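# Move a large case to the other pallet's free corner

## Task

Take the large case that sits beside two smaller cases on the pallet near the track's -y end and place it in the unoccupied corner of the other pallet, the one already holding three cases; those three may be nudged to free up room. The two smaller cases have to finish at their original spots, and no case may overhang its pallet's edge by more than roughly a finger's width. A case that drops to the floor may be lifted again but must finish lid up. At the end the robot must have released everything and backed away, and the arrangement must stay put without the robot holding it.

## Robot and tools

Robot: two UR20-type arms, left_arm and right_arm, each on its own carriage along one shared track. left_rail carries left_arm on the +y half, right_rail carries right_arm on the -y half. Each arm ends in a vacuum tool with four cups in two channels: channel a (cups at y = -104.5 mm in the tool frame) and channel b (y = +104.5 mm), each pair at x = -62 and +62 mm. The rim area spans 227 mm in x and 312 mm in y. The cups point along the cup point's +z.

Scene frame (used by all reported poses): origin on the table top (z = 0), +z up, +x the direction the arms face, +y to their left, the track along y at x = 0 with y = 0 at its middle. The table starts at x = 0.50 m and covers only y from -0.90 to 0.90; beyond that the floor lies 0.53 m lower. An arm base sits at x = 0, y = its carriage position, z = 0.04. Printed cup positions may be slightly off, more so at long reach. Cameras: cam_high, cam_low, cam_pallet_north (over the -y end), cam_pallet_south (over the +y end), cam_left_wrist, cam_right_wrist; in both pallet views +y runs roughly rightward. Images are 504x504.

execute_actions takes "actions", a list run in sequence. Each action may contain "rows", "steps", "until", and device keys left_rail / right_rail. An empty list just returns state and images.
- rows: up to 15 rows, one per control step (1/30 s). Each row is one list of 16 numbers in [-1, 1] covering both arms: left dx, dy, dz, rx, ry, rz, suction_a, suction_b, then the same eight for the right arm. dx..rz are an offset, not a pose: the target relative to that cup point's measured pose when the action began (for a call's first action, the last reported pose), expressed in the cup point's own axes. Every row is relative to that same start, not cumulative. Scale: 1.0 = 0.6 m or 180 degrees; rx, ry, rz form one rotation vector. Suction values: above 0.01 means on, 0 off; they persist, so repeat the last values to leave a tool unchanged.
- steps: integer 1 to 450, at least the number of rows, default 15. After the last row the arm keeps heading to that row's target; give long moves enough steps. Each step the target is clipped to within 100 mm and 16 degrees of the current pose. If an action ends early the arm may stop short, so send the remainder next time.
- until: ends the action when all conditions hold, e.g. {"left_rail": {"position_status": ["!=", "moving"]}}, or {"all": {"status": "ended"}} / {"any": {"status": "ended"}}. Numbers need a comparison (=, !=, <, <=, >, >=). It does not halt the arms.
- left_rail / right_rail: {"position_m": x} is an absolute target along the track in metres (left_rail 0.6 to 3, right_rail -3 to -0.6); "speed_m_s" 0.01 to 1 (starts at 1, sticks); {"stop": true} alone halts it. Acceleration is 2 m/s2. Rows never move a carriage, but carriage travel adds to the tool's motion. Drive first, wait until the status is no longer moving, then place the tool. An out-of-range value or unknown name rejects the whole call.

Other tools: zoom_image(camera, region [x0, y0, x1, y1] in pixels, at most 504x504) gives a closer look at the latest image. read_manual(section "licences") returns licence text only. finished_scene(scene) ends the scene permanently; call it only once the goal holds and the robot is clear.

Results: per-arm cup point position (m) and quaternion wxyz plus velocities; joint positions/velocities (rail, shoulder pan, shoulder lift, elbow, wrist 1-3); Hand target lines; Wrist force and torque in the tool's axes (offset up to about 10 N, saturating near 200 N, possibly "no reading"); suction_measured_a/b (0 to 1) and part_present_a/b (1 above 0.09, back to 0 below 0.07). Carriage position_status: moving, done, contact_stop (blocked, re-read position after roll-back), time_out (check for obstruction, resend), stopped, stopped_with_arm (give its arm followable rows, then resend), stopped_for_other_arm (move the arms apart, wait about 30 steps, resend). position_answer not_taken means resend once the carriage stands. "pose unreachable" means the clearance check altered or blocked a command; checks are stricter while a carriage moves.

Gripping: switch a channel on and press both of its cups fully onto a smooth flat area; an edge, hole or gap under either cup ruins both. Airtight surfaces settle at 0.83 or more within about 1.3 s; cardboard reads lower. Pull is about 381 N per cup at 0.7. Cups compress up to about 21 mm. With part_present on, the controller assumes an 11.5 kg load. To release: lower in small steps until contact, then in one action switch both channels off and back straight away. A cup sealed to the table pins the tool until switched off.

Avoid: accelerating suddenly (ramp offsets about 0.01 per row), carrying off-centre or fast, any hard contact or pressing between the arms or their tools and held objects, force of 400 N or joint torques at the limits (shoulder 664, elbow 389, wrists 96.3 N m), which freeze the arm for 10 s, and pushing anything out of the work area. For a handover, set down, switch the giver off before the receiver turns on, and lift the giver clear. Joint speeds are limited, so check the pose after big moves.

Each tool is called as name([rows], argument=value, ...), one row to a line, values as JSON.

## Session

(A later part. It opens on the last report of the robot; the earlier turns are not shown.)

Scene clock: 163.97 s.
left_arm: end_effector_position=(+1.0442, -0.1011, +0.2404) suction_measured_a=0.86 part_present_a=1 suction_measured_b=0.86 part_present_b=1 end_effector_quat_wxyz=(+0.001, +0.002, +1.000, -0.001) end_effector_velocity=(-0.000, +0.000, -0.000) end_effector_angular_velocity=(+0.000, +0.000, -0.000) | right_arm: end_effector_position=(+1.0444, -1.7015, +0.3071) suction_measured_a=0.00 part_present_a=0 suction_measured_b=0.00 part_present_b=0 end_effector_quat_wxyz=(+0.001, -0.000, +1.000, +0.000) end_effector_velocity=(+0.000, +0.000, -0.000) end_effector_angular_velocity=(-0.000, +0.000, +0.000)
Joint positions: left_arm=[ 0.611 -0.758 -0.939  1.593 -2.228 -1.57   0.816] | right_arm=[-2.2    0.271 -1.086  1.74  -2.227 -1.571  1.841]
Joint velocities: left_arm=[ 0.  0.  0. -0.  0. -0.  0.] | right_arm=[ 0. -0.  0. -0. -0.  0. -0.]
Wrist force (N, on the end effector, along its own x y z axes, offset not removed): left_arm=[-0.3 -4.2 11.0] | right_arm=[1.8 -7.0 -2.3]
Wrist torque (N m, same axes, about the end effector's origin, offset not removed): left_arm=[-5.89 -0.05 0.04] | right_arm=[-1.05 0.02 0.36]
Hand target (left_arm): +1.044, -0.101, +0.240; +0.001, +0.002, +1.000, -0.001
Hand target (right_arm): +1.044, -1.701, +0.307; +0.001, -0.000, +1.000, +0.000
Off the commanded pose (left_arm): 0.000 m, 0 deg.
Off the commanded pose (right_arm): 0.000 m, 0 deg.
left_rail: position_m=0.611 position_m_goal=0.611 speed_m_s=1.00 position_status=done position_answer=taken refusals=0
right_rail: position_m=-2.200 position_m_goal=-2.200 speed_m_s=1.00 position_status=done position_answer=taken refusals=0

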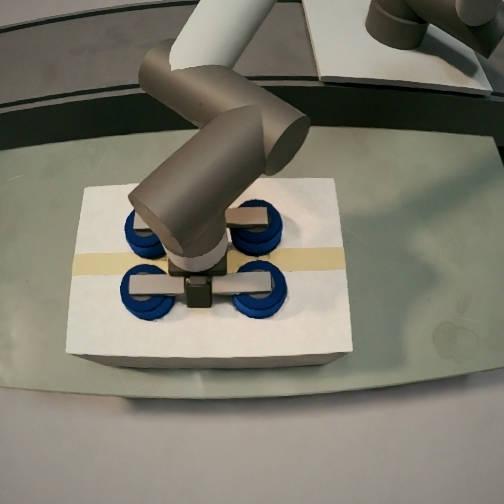

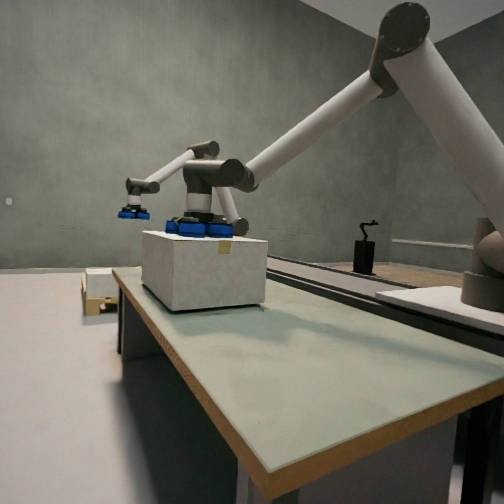

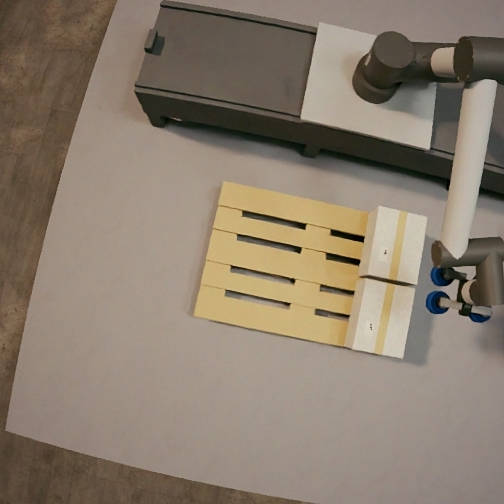

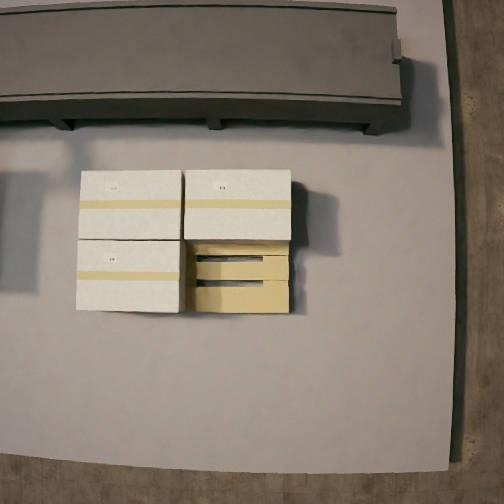

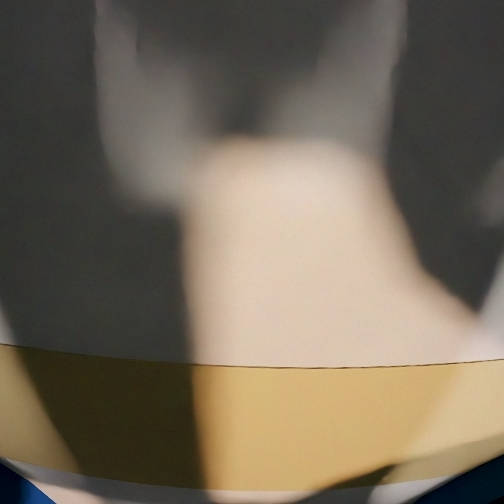

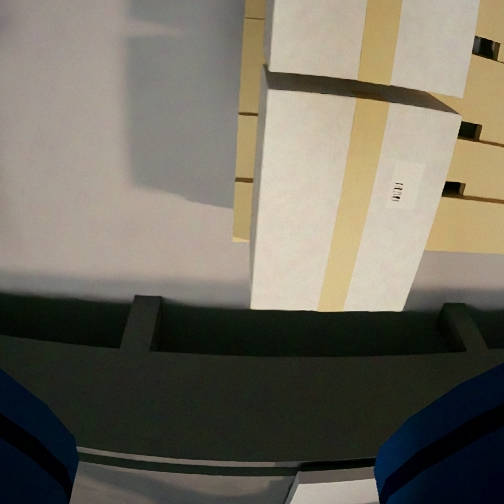

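Gripped, already 1 cm lifted. Lift 3 cm more and drive.

execute_actions([
  {"left_rail":{"position_m":3.0},"rows":[[0,0,-0.008,0,0,0,1,1,0,0,0,0,0,0,0,0],[0,0,-0.018,0,0,0,1,1,0,0,0,0,0,0,0,0],[0,0,-0.03,0,0,0,1,1,0,0,0,0,0,0,0,0],[0,0,-0.042,0,0,0,1,1,0,0,0,0,0,0,0,0],[0,0,-0.05,0,0,0,1,1,0,0,0,0,0,0,0,0]],"steps":5},
])

Scene clock: 168.50 s.
left_arm: end_effector_position=(+1.0439, -0.0824, +0.2508) suction_measured_a=0.86 part_present_a=1 suction_measured_b=0.86 part_present_b=1 end_effector_quat_wxyz=(+0.001, +0.002, +1.000, -0.000) end_effector_velocity=(+0.001, +0.275, +0.141) end_effector_angular_velocity=(-0.003, -0.003, +0.000) | right_arm: end_effector_position=(+1.0444, -1.7015, +0.3071) suction_measured_a=0.00 part_present_a=0 suction_measured_b=0.00 part_present_b=0 end_effector_quat_wxyz=(+0.001, -0.000, +1.000, +0.000) end_effector_velocity=(-0.000, +0.000, +0.000) end_effector_angular_velocity=(+0.000, -0.000, -0.000)
Joint positions: left_arm=[ 0.629 -0.758 -0.946  1.589 -2.216 -1.57   0.816] | right_arm=[-2.2    0.271 -1.086  1.74  -2.227 -1.571  1.841]
Joint velocities: left_arm=[ 0.276  0.    -0.097 -0.058  0.151  0.    -0.   ] | right_arm=[ 0.  0. -0. -0.  0. -0.  0.]
Wrist force (N, on the end effector, along its own x y z axes, offset not removed): left_arm=[0.5 -31.4 22.0] | right_arm=[1.5 -5.8 -2.1]
Wrist torque (N m, same axes, about the end effector's origin, offset not removed): left_arm=[-4.45 -0.36 -0.14] | right_arm=[-0.92 -0.12 0.27]
Hand target (left_arm): +1.044, -0.068, +0.270; +0.001, +0.002, +1.000, -0.001
Hand target (right_arm): +1.044, -1.701, +0.307; +0.001, -0.000, +1.000, +0.000
Off the commanded pose (left_arm): 0.020 m, 0 deg.
Off the commanded pose (right_arm): 0.000 m, 0 deg.
left_rail: position_m=0.629 position_m_goal=3.000 speed_m_s=1.00 position_status=moving position_answer=taken refusals=0
right_rail: position_m=-2.200 position_m_goal=-2.200 speed_m_s=1.00 position_status=done position_answer=taken refusals=0

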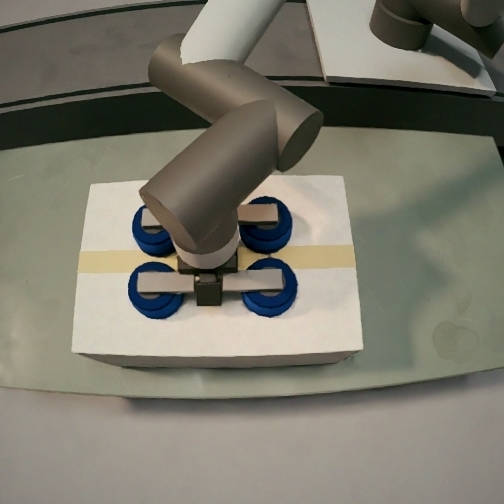

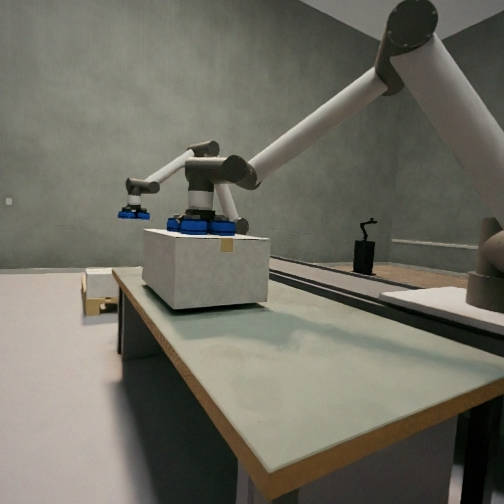

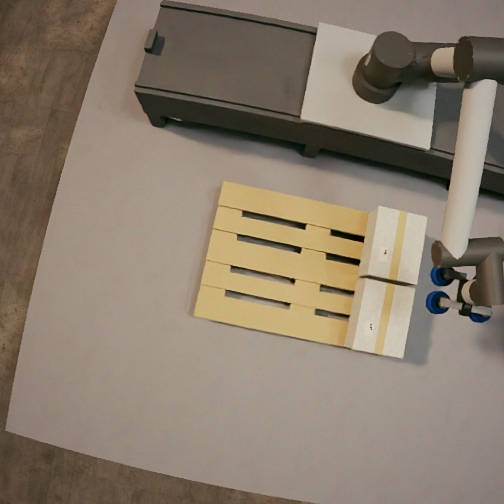

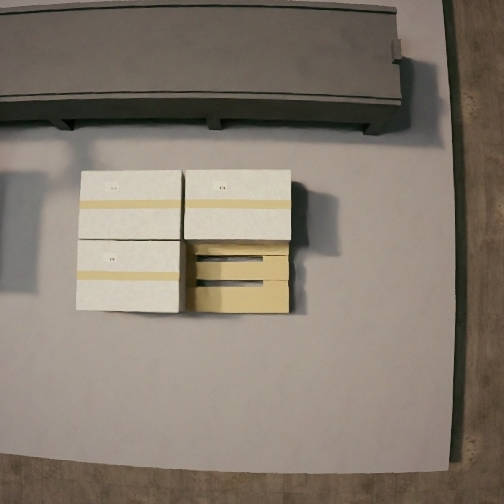

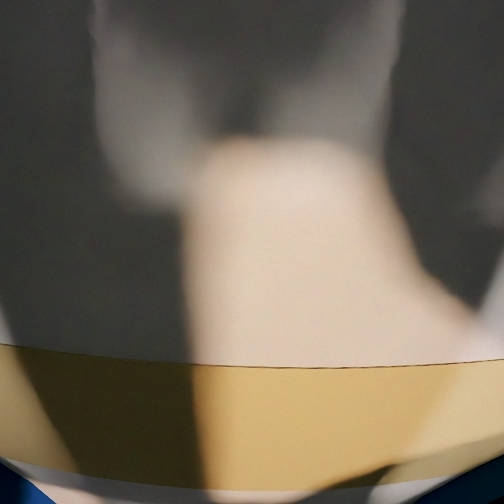

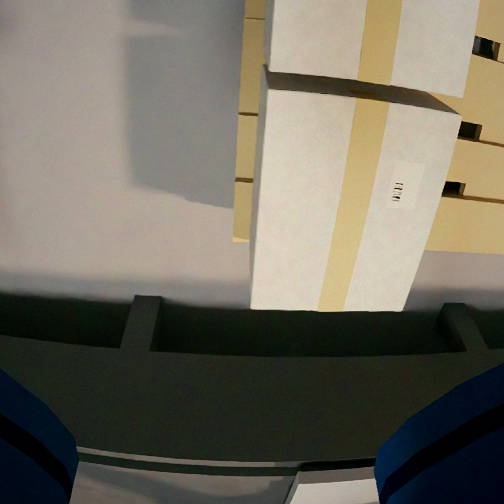

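execute_actions(actions=[])

Scene clock: 171.90 s.
left_arm: end_effector_position=(+1.0440, +2.2884, +0.2703) suction_measured_a=0.86 part_present_a=1 suction_measured_b=0.86 part_present_b=1 end_effector_quat_wxyz=(+0.002, +0.002, +1.000, -0.001) end_effector_velocity=(+0.000, +0.000, -0.000) end_effector_angular_velocity=(-0.000, +0.000, +0.000) | right_arm: end_effector_position=(+1.0444, -1.7015, +0.3071) suction_measured_a=0.00 part_present_a=0 suction_measured_b=0.00 part_present_b=0 end_effector_quat_wxyz=(+0.001, -0.000, +1.000, +0.000) end_effector_velocity=(+0.000, -0.000, +0.000) end_effector_angular_velocity=(+0.000, -0.000, +0.000)
Joint positions: left_arm=[ 3.    -0.758 -0.96   1.581 -2.195 -1.57   0.816] | right_arm=[-2.2    0.271 -1.086  1.74  -2.227 -1.571  1.841]
Joint velocities: left_arm=[ 0.  0.  0.  0. -0. -0. -0.] | right_arm=[ 0. -0. -0. -0.  0.  0. -0.]
Wrist force (N, on the end effector, along its own x y z axes, offset not removed): left_arm=[-0.9 -5.1 10.2] | right_arm=[1.4 -5.9 -4.1]
Wrist torque (N m, same axes, about the end effector's origin, offset not removed): left_arm=[-5.85 0.00 -0.02] | right_arm=[-0.88 -0.05 0.27]
Hand target (left_arm): +1.044, +2.289, +0.270; +0.001, +0.002, +1.000, -0.001
Hand target (right_arm): +1.044, -1.701, +0.307; +0.001, -0.000, +1.000, +0.000
Off the commanded pose (left_arm): 0.000 m, 0 deg.
Off the commanded pose (right_arm): 0.000 m, 0 deg.
left_rail: position_m=3.000 position_m_goal=3.000 speed_m_s=1.00 position_status=done position_answer=taken refusals=0
right_rail: position_m=-2.200 position_m_goal=-2.200 speed_m_s=1.00 position_status=done position_answer=taken refusals=0

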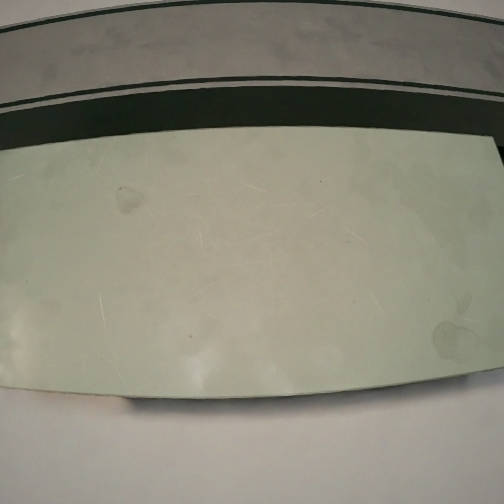

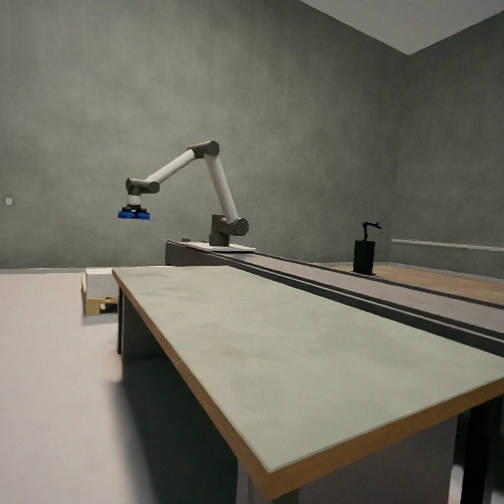

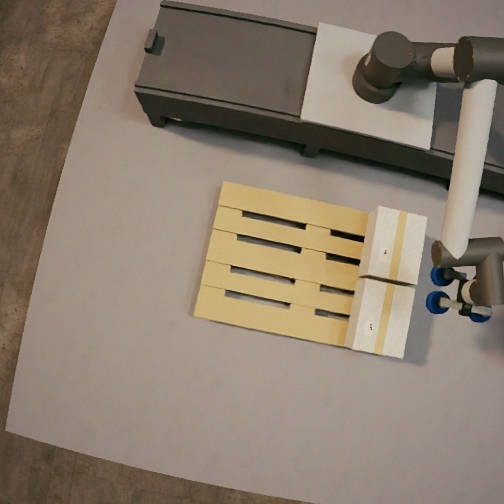

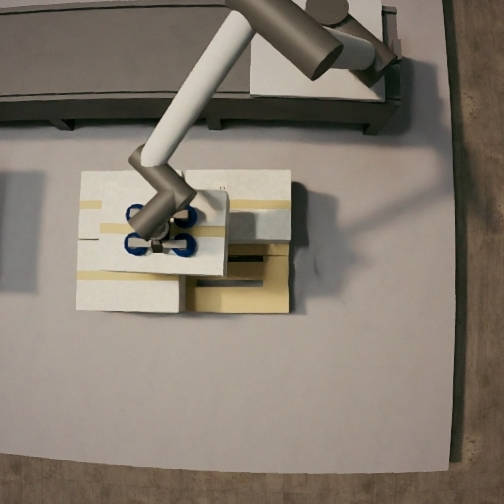

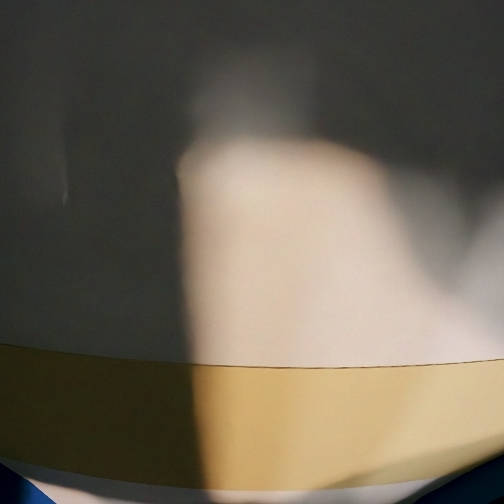

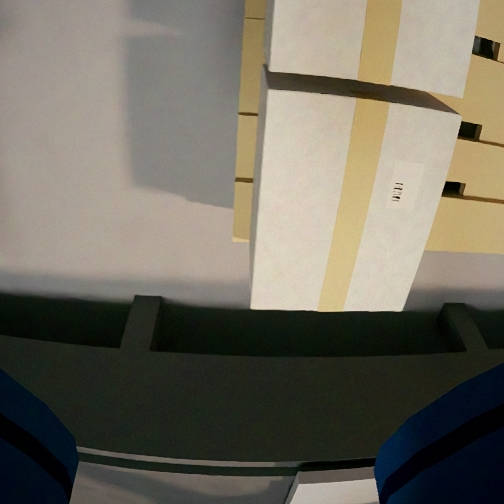

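execute_actions([
  {"rows":[[-0.004,0.006,0.002,0,0,0,1,1,0,0,0,0,0,0,0,0],[-0.011,0.018,0.007,0,0,-0.001,1,1,0,0,0,0,0,0,0,0],[-0.023,0.037,0.015,0,0,-0.001,1,1,0,0,0,0,0,0,0,0],[-0.038,0.061,0.024,0,0,-0.002,1,1,0,0,0,0,0,0,0,0],[-0.057,0.092,0.036,0,0,-0.003,1,1,0,0,0,0,0,0,0,0],[-0.075,0.122,0.048,0,0,-0.004,1,1,0,0,0,0,0,0,0,0],[-0.096,0.156,0.062,0,0,-0.005,1,1,0,0,0,0,0,0,0,0],[-0.117,0.19,0.075,0,0,-0.006,1,1,0,0,0,0,0,0,0,0],[-0.377,0.611,0.242,0,0,-0.008,1,1,0,0,0,0,0,0,0,0]],"steps":27},
])

Scene clock: 176.77 s.
left_arm: end_effector_position=(+1.2496, +2.6310, +0.1353) suction_measured_a=0.86 part_present_a=1 suction_measured_b=0.86 part_present_b=1 end_effector_quat_wxyz=(+0.002, -0.012, +1.000, +0.000) end_effector_velocity=(+0.188, +0.253, -0.108) end_effector_angular_velocity=(+0.002, +0.004, -0.003) | right_arm: end_effector_position=(+1.0444, -1.7015, +0.3071) suction_measured_a=0.00 part_present_a=0 suction_measured_b=0.00 part_present_b=0 end_effector_quat_wxyz=(+0.001, -0.000, +1.000, +0.000) end_effector_velocity=(-0.000, +0.000, +0.000) end_effector_angular_velocity=(+0.000, -0.000, +0.000)
Joint positions: left_arm=[ 3.    -0.442 -0.825  1.556 -2.304 -1.569  1.105] | right_arm=[-2.2    0.271 -1.086  1.74  -2.227 -1.571  1.841]
Joint velocities: left_arm=[ 0.     0.24   0.178 -0.173 -0.001 -0.     0.244] | right_arm=[ 0.  0. -0.  0. -0.  0. -0.]
Wrist force (N, on the end effector, along its own x y z axes, offset not removed): left_arm=[-27.3 64.0 28.7] | right_arm=[1.2 -6.5 -3.9]
Wrist torque (N m, same axes, about the end effector's origin, offset not removed): left_arm=[-11.43 -2.26 -1.37] | right_arm=[-1.11 0.00 0.32]
Hand target (left_arm): +1.269, +2.655, +0.125; +0.002, -0.011, +1.000, -0.000
Hand target (right_arm): +1.044, -1.701, +0.307; +0.001, -0.000, +1.000, +0.000
Off the commanded pose (left_arm): 0.034 m, 0 deg.
Off the commanded pose (right_arm): 0.000 m, 0 deg.
left_rail: position_m=3.000 position_m_goal=3.000 speed_m_s=1.00 position_status=done position_answer=taken refusals=0
right_rail: position_m=-2.200 position_m_goal=-2.200 speed_m_s=1.00 position_status=done position_answer=taken refusals=0

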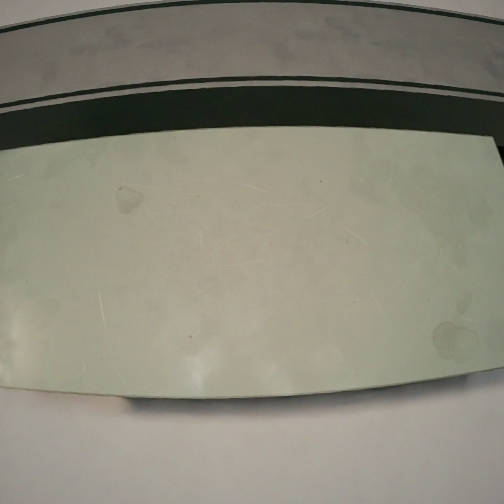

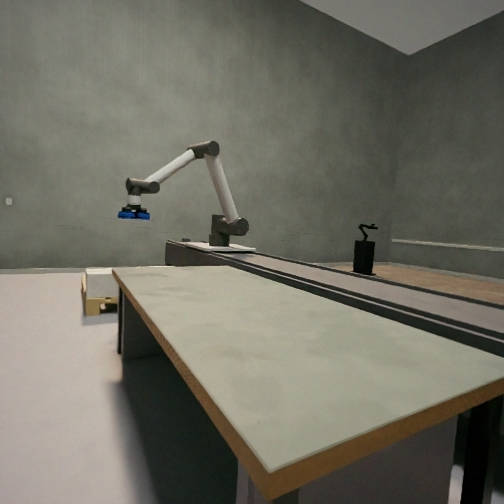

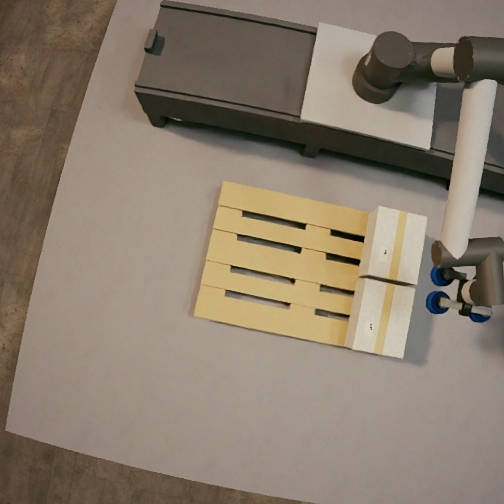

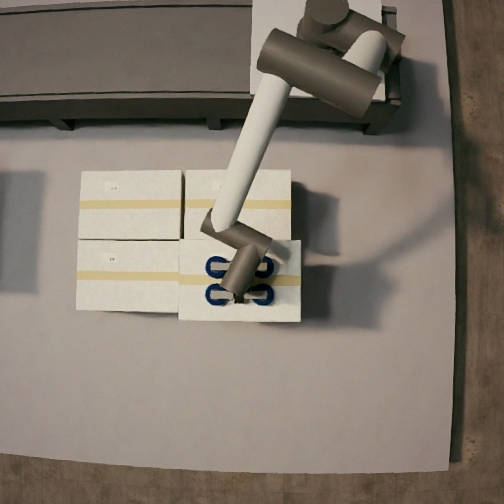

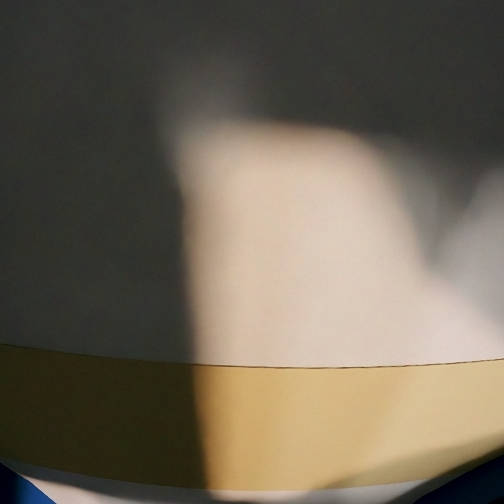

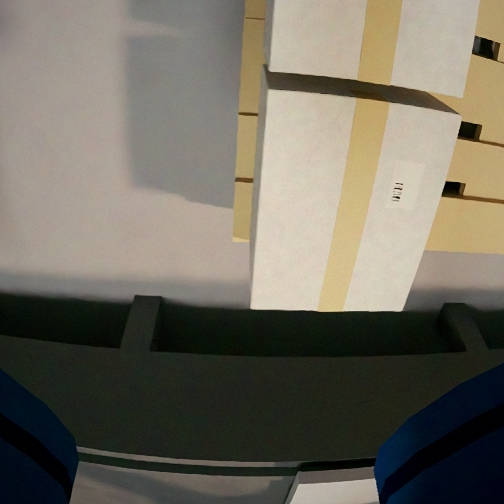

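execute_actions(actions=[])

zoom_image(camera="cam_pallet_south", region=[160, 210, 320, 340])

Scene clock: 178.50 s.
left_arm: end_effector_position=(+1.2694, +2.6548, +0.1251) suction_measured_a=0.86 part_present_a=1 suction_measured_b=0.86 part_present_b=1 end_effector_quat_wxyz=(+0.002, -0.011, +1.000, -0.000) end_effector_velocity=(+0.000, +0.000, -0.000) end_effector_angular_velocity=(+0.000, +0.000, +0.000) | right_arm: end_effector_position=(+1.0444, -1.7015, +0.3071) suction_measured_a=0.00 part_present_a=0 suction_measured_b=0.00 part_present_b=0 end_effector_quat_wxyz=(+0.001, -0.000, +1.000, +0.000) end_effector_velocity=(-0.000, +0.000, +0.000) end_effector_angular_velocity=(+0.000, -0.000, +0.000)
Joint positions: left_arm=[ 3.    -0.419 -0.806  1.536 -2.304 -1.57   1.13 ] | right_arm=[-2.2    0.271 -1.086  1.74  -2.227 -1.571  1.841]
Joint velocities: left_arm=[ 0.  0.  0. -0.  0.  0. -0.] | right_arm=[ 0.  0. -0.  0.  0.  0. -0.]
Wrist force (N, on the end effector, along its own x y z axes, offset not removed): left_arm=[-1.8 -5.0 10.1] | right_arm=[2.6 -7.7 -1.7]
Wrist torque (N m, same axes, about the end effector's origin, offset not removed): left_arm=[-5.91 0.13 -0.01] | right_arm=[-1.19 -0.12 0.31]
Hand target (left_arm): +1.269, +2.655, +0.125; +0.002, -0.011, +1.000, -0.000
Hand target (right_arm): +1.044, -1.701, +0.307; +0.001, -0.000, +1.000, +0.000
Off the commanded pose (left_arm): 0.003 m, 0 deg.
Off the commanded pose (right_arm): 0.000 m, 0 deg.
left_rail: position_m=3.000 position_m_goal=3.000 speed_m_s=1.00 position_status=done position_answer=taken refusals=0
right_rail: position_m=-2.200 position_m_goal=-2.200 speed_m_s=1.00 position_status=done position_answer=taken refusals=0

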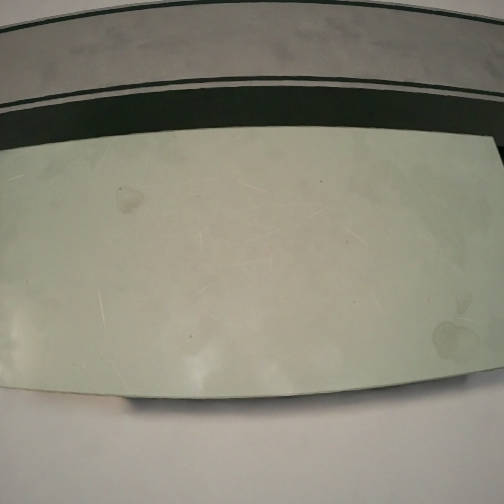

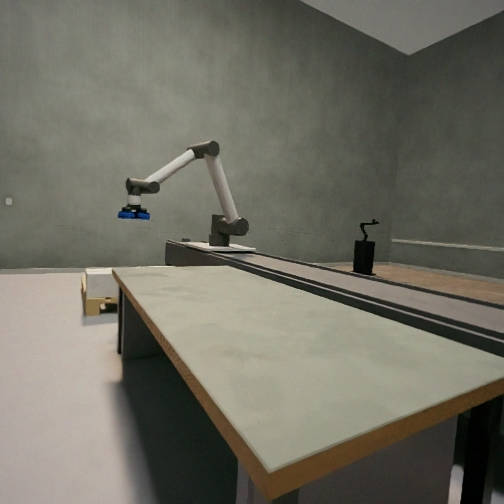

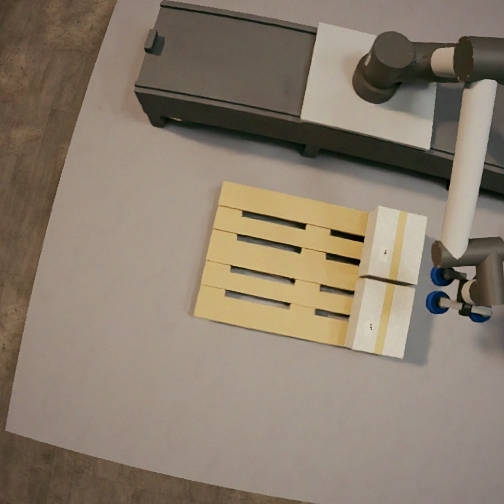

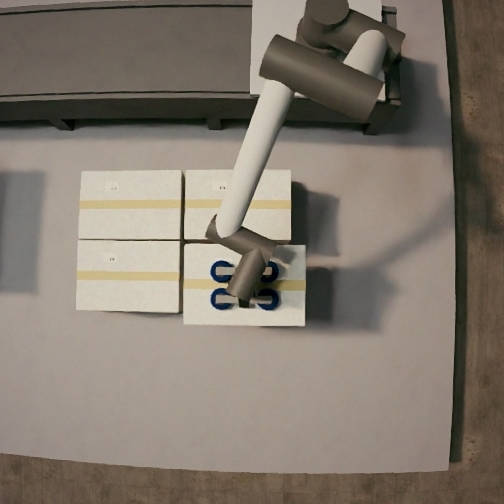

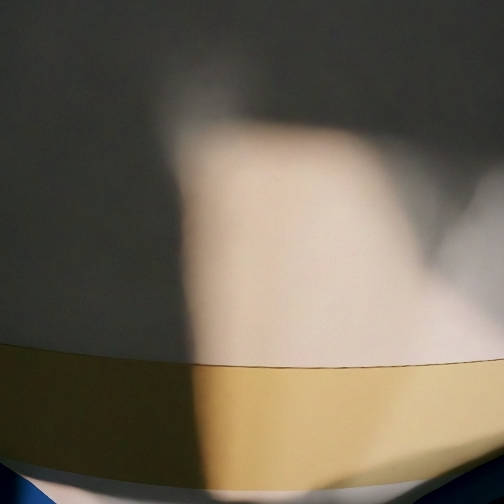

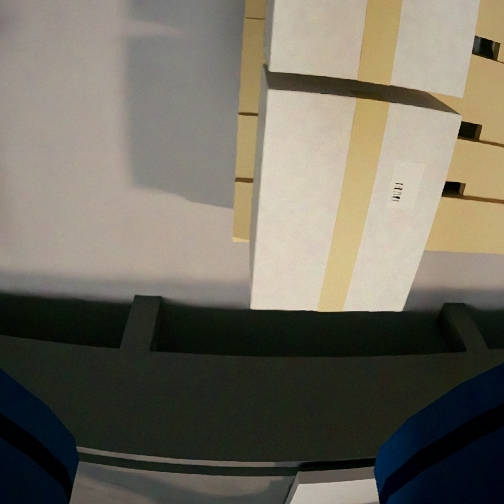

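Region (160, 210, 320, 340) of cam_pallet_south's 504x504 image, scaled by 3.150, with more detail than that image has; it fills the top 410 rows of this view, and the rest is white.

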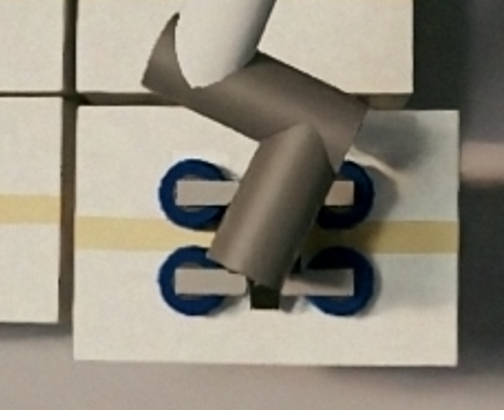

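execute_actions([
  {"rows":[[0,0,0.006,0,0,0,1,1,0,0,0,0,0,0,0,0],[0.002,-0.002,0.018,0,0,-0.001,1,1,0,0,0,0,0,0,0,0],[0.004,-0.004,0.036,0,0,-0.001,1,1,0,0,0,0,0,0,0,0],[0.006,-0.006,0.06,0,0,-0.002,1,1,0,0,0,0,0,0,0,0],[0.009,-0.009,0.09,0,0,-0.002,1,1,0,0,0,0,0,0,0,0],[0.012,-0.012,0.122,0,0,-0.003,1,1,0,0,0,0,0,0,0,0],[0.015,-0.015,0.156,0,0,-0.003,1,1,0,0,0,0,0,0,0,0],[0.018,-0.018,0.19,0,0,-0.003,1,1,0,0,0,0,0,0,0,0],[0.021,-0.021,0.224,0,0,-0.003,1,1,0,0,0,0,0,0,0,0],[0.024,-0.024,0.258,0,0,-0.003,1,1,0,0,0,0,0,0,0,0],[0.027,-0.027,0.292,0,0,-0.003,1,1,0,0,0,0,0,0,0,0],[0.031,-0.031,0.326,0,0,-0.003,1,1,0,0,0,0,0,0,0,0],[0.034,-0.034,0.36,0,0,-0.003,1,1,0,0,0,0,0,0,0,0],[0.037,-0.037,0.394,0,0,-0.003,1,1,0,0,0,0,0,0,0,0],[0.04,-0.04,0.425,0,0,-0.003,1,1,0,0,0,0,0,0,0,0]],"steps":18},
])

Scene clock: 185.70 s.
left_arm: end_effector_position=(+1.2432, +2.6351, -0.0969) suction_measured_a=0.86 part_present_a=1 suction_measured_b=0.86 part_present_b=1 end_effector_quat_wxyz=(-0.001, -0.015, +1.000, +0.000) end_effector_velocity=(-0.023, -0.031, -0.344) end_effector_angular_velocity=(+0.004, +0.009, +0.001) | right_arm: end_effector_position=(+1.0444, -1.7015, +0.3071) suction_measured_a=0.00 part_present_a=0 suction_measured_b=0.00 part_present_b=0 end_effector_quat_wxyz=(+0.001, -0.000, +1.000, +0.000) end_effector_velocity=(+0.000, -0.000, -0.000) end_effector_angular_velocity=(-0.000, +0.000, -0.000)
Joint positions: left_arm=[ 3.    -0.441 -0.63   1.579 -2.518 -1.571  1.099] | right_arm=[-2.2    0.271 -1.086  1.74  -2.227 -1.571  1.841]
Joint velocities: left_arm=[ 0.    -0.03   0.316 -0.028 -0.278  0.    -0.031] | right_arm=[ 0. -0.  0. -0.  0. -0.  0.]
Wrist force (N, on the end effector, along its own x y z axes, offset not removed): left_arm=[22.1 -4.0 68.7] | right_arm=[3.6 -8.0 -2.4]
Wrist torque (N m, same axes, about the end effector's origin, offset not removed): left_arm=[-7.78 2.20 0.97] | right_arm=[-1.22 -0.29 0.37]
Hand target (left_arm): +1.244, +2.631, -0.129; +0.001, -0.016, +1.000, -0.000
Hand target (right_arm): +1.044, -1.701, +0.307; +0.001, -0.000, +1.000, +0.000
Off the commanded pose (left_arm): 0.034 m, 0 deg.
Off the commanded pose (right_arm): 0.000 m, 0 deg.
left_rail: position_m=3.000 position_m_goal=3.000 speed_m_s=1.00 position_status=done position_answer=taken refusals=0
right_rail: position_m=-2.200 position_m_goal=-2.200 speed_m_s=1.00 position_status=done position_answer=taken refusals=0

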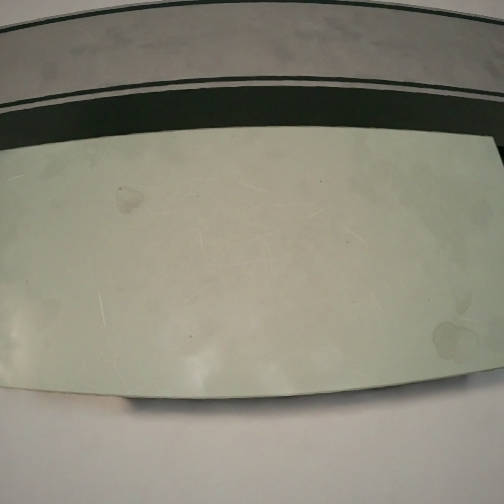

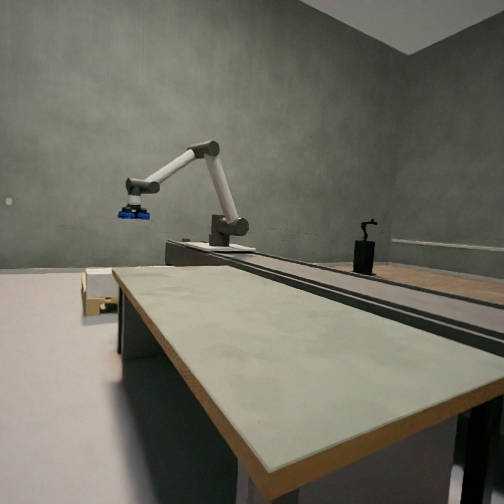

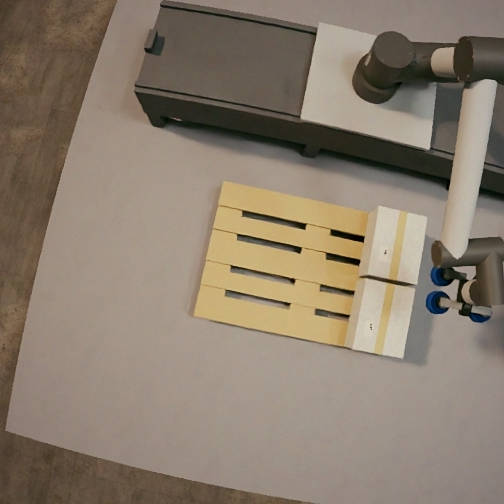

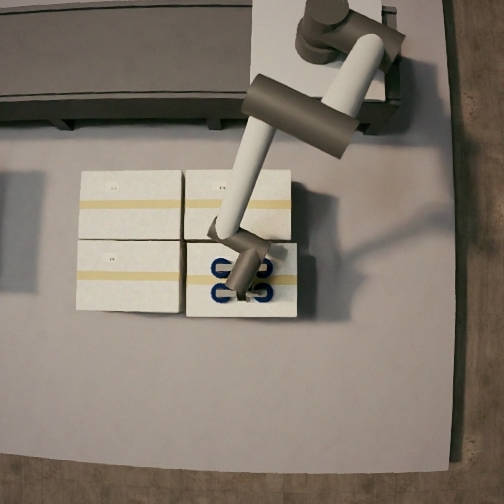

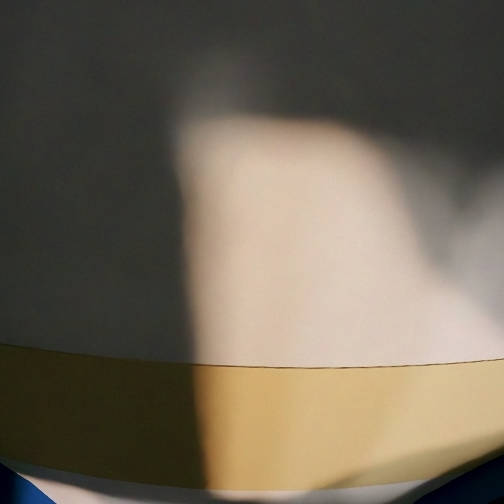

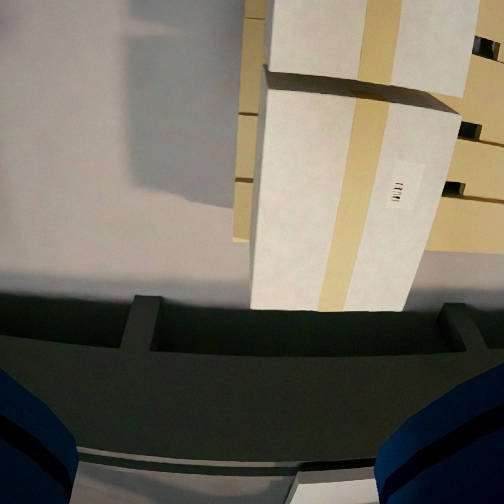

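execute_actions(actions=[])

zoom_image(camera="cam_pallet_south", region=[160, 210, 310, 330])

Scene clock: 187.60 s.
left_arm: end_effector_position=(+1.2444, +2.6305, -0.1288) suction_measured_a=0.86 part_present_a=1 suction_measured_b=0.86 part_present_b=1 end_effector_quat_wxyz=(+0.001, -0.016, +1.000, -0.000) end_effector_velocity=(+0.000, -0.000, +0.000) end_effector_angular_velocity=(+0.000, -0.000, +0.000) | right_arm: end_effector_position=(+1.0444, -1.7015, +0.3071) suction_measured_a=0.00 part_present_a=0 suction_measured_b=0.00 part_present_b=0 end_effector_quat_wxyz=(+0.001, -0.000, +1.000, +0.000) end_effector_velocity=(+0.000, -0.000, -0.000) end_effector_angular_velocity=(-0.000, +0.000, +0.000)
Joint positions: left_arm=[ 3.    -0.444 -0.598  1.571 -2.547 -1.57   1.095] | right_arm=[-2.2    0.271 -1.086  1.74  -2.227 -1.571  1.841]
Joint velocities: left_arm=[ 0. -0. -0.  0.  0.  0. -0.] | right_arm=[ 0. -0.  0. -0. -0.  0. -0.]
Wrist force (N, on the end effector, along its own x y z axes, offset not removed): left_arm=[-1.3 -4.3 10.0] | right_arm=[2.1 -6.6 -3.4]
Wrist torque (N m, same axes, about the end effector's origin, offset not removed): left_arm=[-5.84 0.07 -0.02] | right_arm=[-1.05 -0.14 0.27]
Hand target (left_arm): +1.244, +2.631, -0.129; +0.001, -0.016, +1.000, -0.000
Hand target (right_arm): +1.044, -1.701, +0.307; +0.001, -0.000, +1.000, +0.000
Off the commanded pose (left_arm): 0.003 m, 0 deg.
Off the commanded pose (right_arm): 0.000 m, 0 deg.
left_rail: position_m=3.000 position_m_goal=3.000 speed_m_s=1.00 position_status=done position_answer=taken refusals=0
right_rail: position_m=-2.200 position_m_goal=-2.200 speed_m_s=1.00 position_status=done position_answer=taken refusals=0

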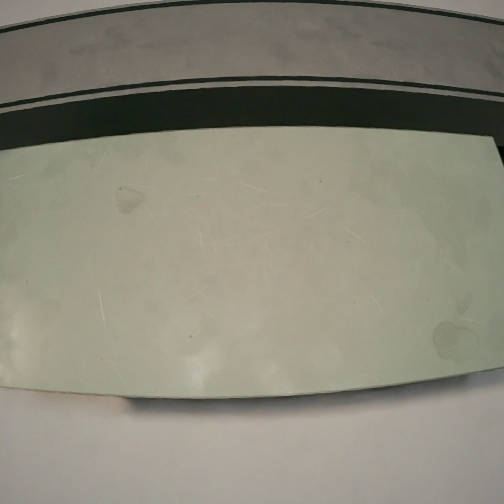

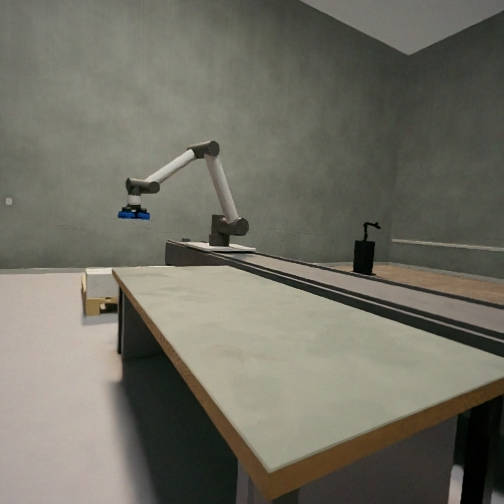

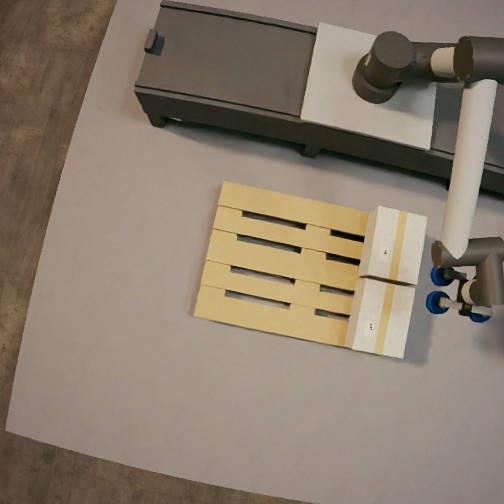

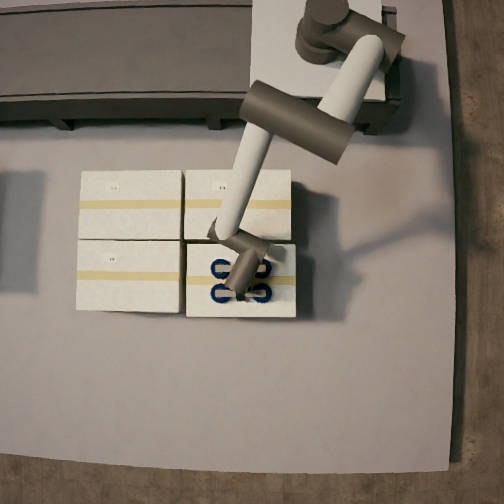

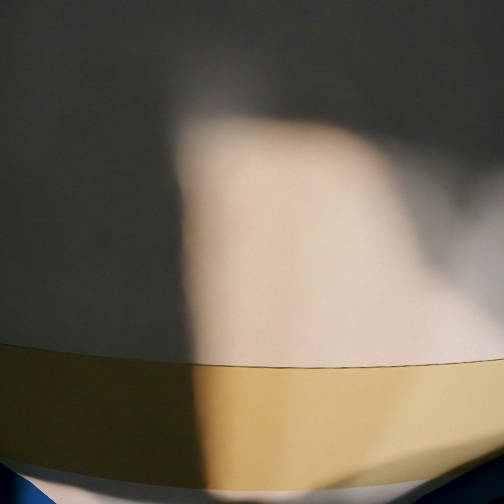

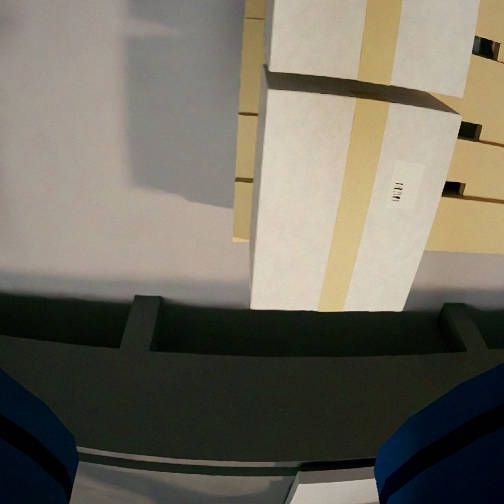

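Region (160, 210, 310, 330) of cam_pallet_south's 504x504 image, scaled by 3.360, with more detail than that image has; it fills the top 403 rows of this view, and the rest is white.

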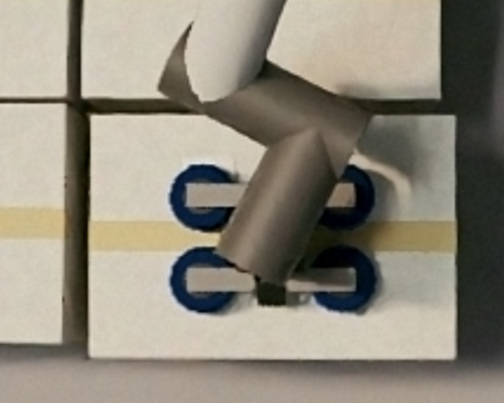

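execute_actions([
  {"rows":[[0.003,-0.004,0.002,0,0,0,1,1,0,0,0,0,0,0,0,0],[0.008,-0.01,0.005,0,0,0,1,1,0,0,0,0,0,0,0,0],[0.014,-0.018,0.01,0,0,0,1,1,0,0,0,0,0,0,0,0],[0.02,-0.026,0.016,0,0,0,1,1,0,0,0,0,0,0,0,0],[0.025,-0.033,0.022,0,0,0,1,1,0,0,0,0,0,0,0,0],[0.029,-0.0375,0.028,0,0,0,1,1,0,0,0,0,0,0,0,0],[0.029,-0.0375,0.033,0,0,0,1,1,0,0,0,0,0,0,0,0]],"steps":7},
])

Scene clock: 194.17 s.
left_arm: end_effector_position=(+1.2350, +2.6170, -0.1373) suction_measured_a=0.86 part_present_a=1 suction_measured_b=0.86 part_present_b=1 end_effector_quat_wxyz=(+0.001, -0.016, +1.000, -0.000) end_effector_velocity=(-0.069, -0.091, -0.083) end_effector_angular_velocity=(-0.001, +0.007, -0.003) | right_arm: end_effector_position=(+1.0444, -1.7015, +0.3071) suction_measured_a=0.00 part_present_a=0 suction_measured_b=0.00 part_present_b=0 end_effector_quat_wxyz=(+0.001, -0.000, +1.000, +0.000) end_effector_velocity=(+0.000, +0.000, -0.000) end_effector_angular_velocity=(-0.000, +0.000, -0.000)
Joint positions: left_arm=[ 3.    -0.457 -0.593  1.579 -2.56  -1.57   1.083] | right_arm=[-2.2    0.271 -1.086  1.74  -2.227 -1.571  1.841]
Joint velocities: left_arm=[ 0.    -0.087  0.056  0.05  -0.1   -0.004 -0.084] | right_arm=[ 0.  0.  0. -0. -0. -0.  0.]
Wrist force (N, on the end effector, along its own x y z axes, offset not removed): left_arm=[2.5 -6.5 7.3] | right_arm=[2.8 -5.5 -5.2]
Wrist torque (N m, same axes, about the end effector's origin, offset not removed): left_arm=[-5.56 -0.25 0.05] | right_arm=[-0.85 -0.16 0.37]
Hand target (left_arm): +1.228, +2.608, -0.148; +0.001, -0.016, +1.000, -0.000
Hand target (right_arm): +1.044, -1.701, +0.307; +0.001, -0.000, +1.000, +0.000
Off the commanded pose (left_arm): 0.016 m, 0 deg.
Off the commanded pose (right_arm): 0.000 m, 0 deg.
left_rail: position_m=3.000 position_m_goal=3.000 speed_m_s=1.00 position_status=done position_answer=taken refusals=0
right_rail: position_m=-2.200 position_m_goal=-2.200 speed_m_s=1.00 position_status=done position_answer=taken refusals=0

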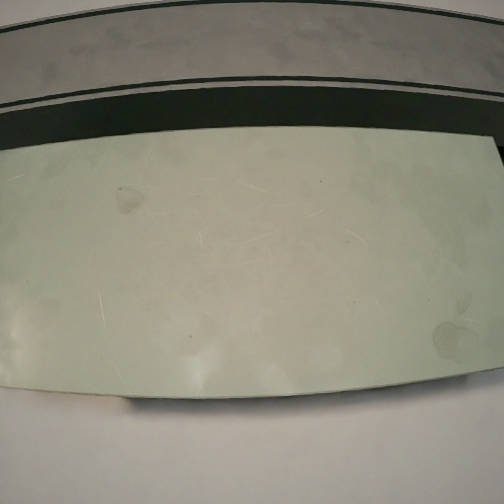

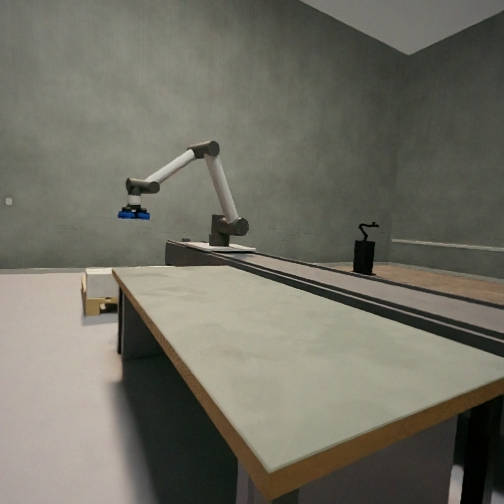

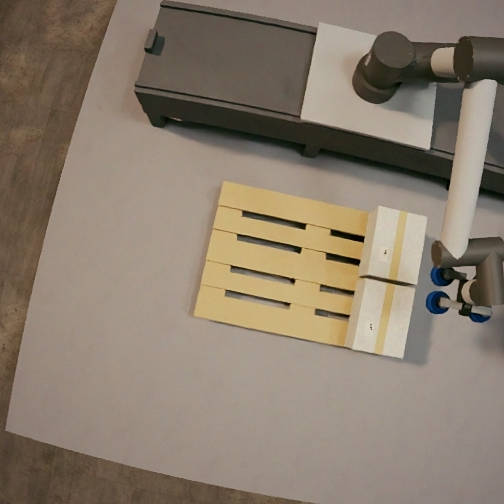

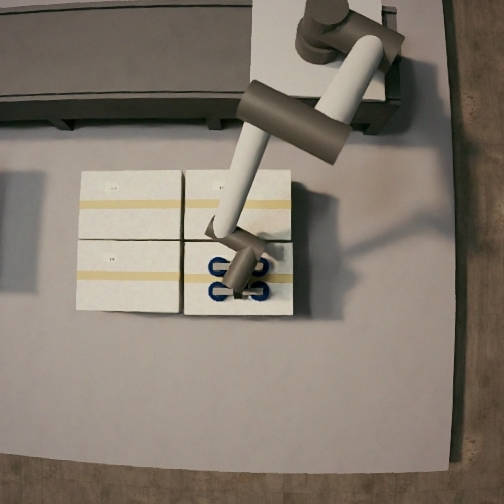

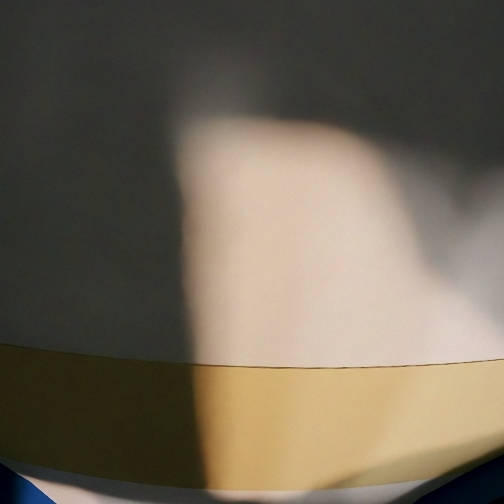

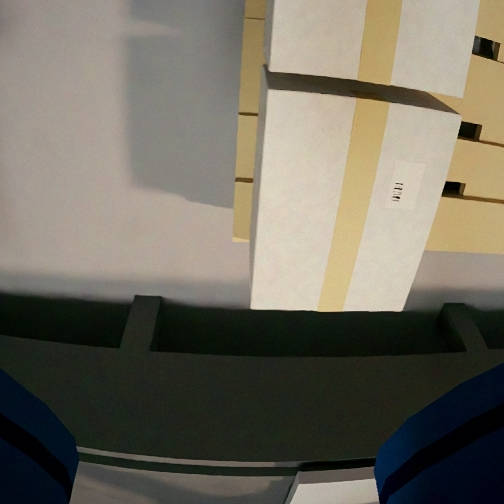

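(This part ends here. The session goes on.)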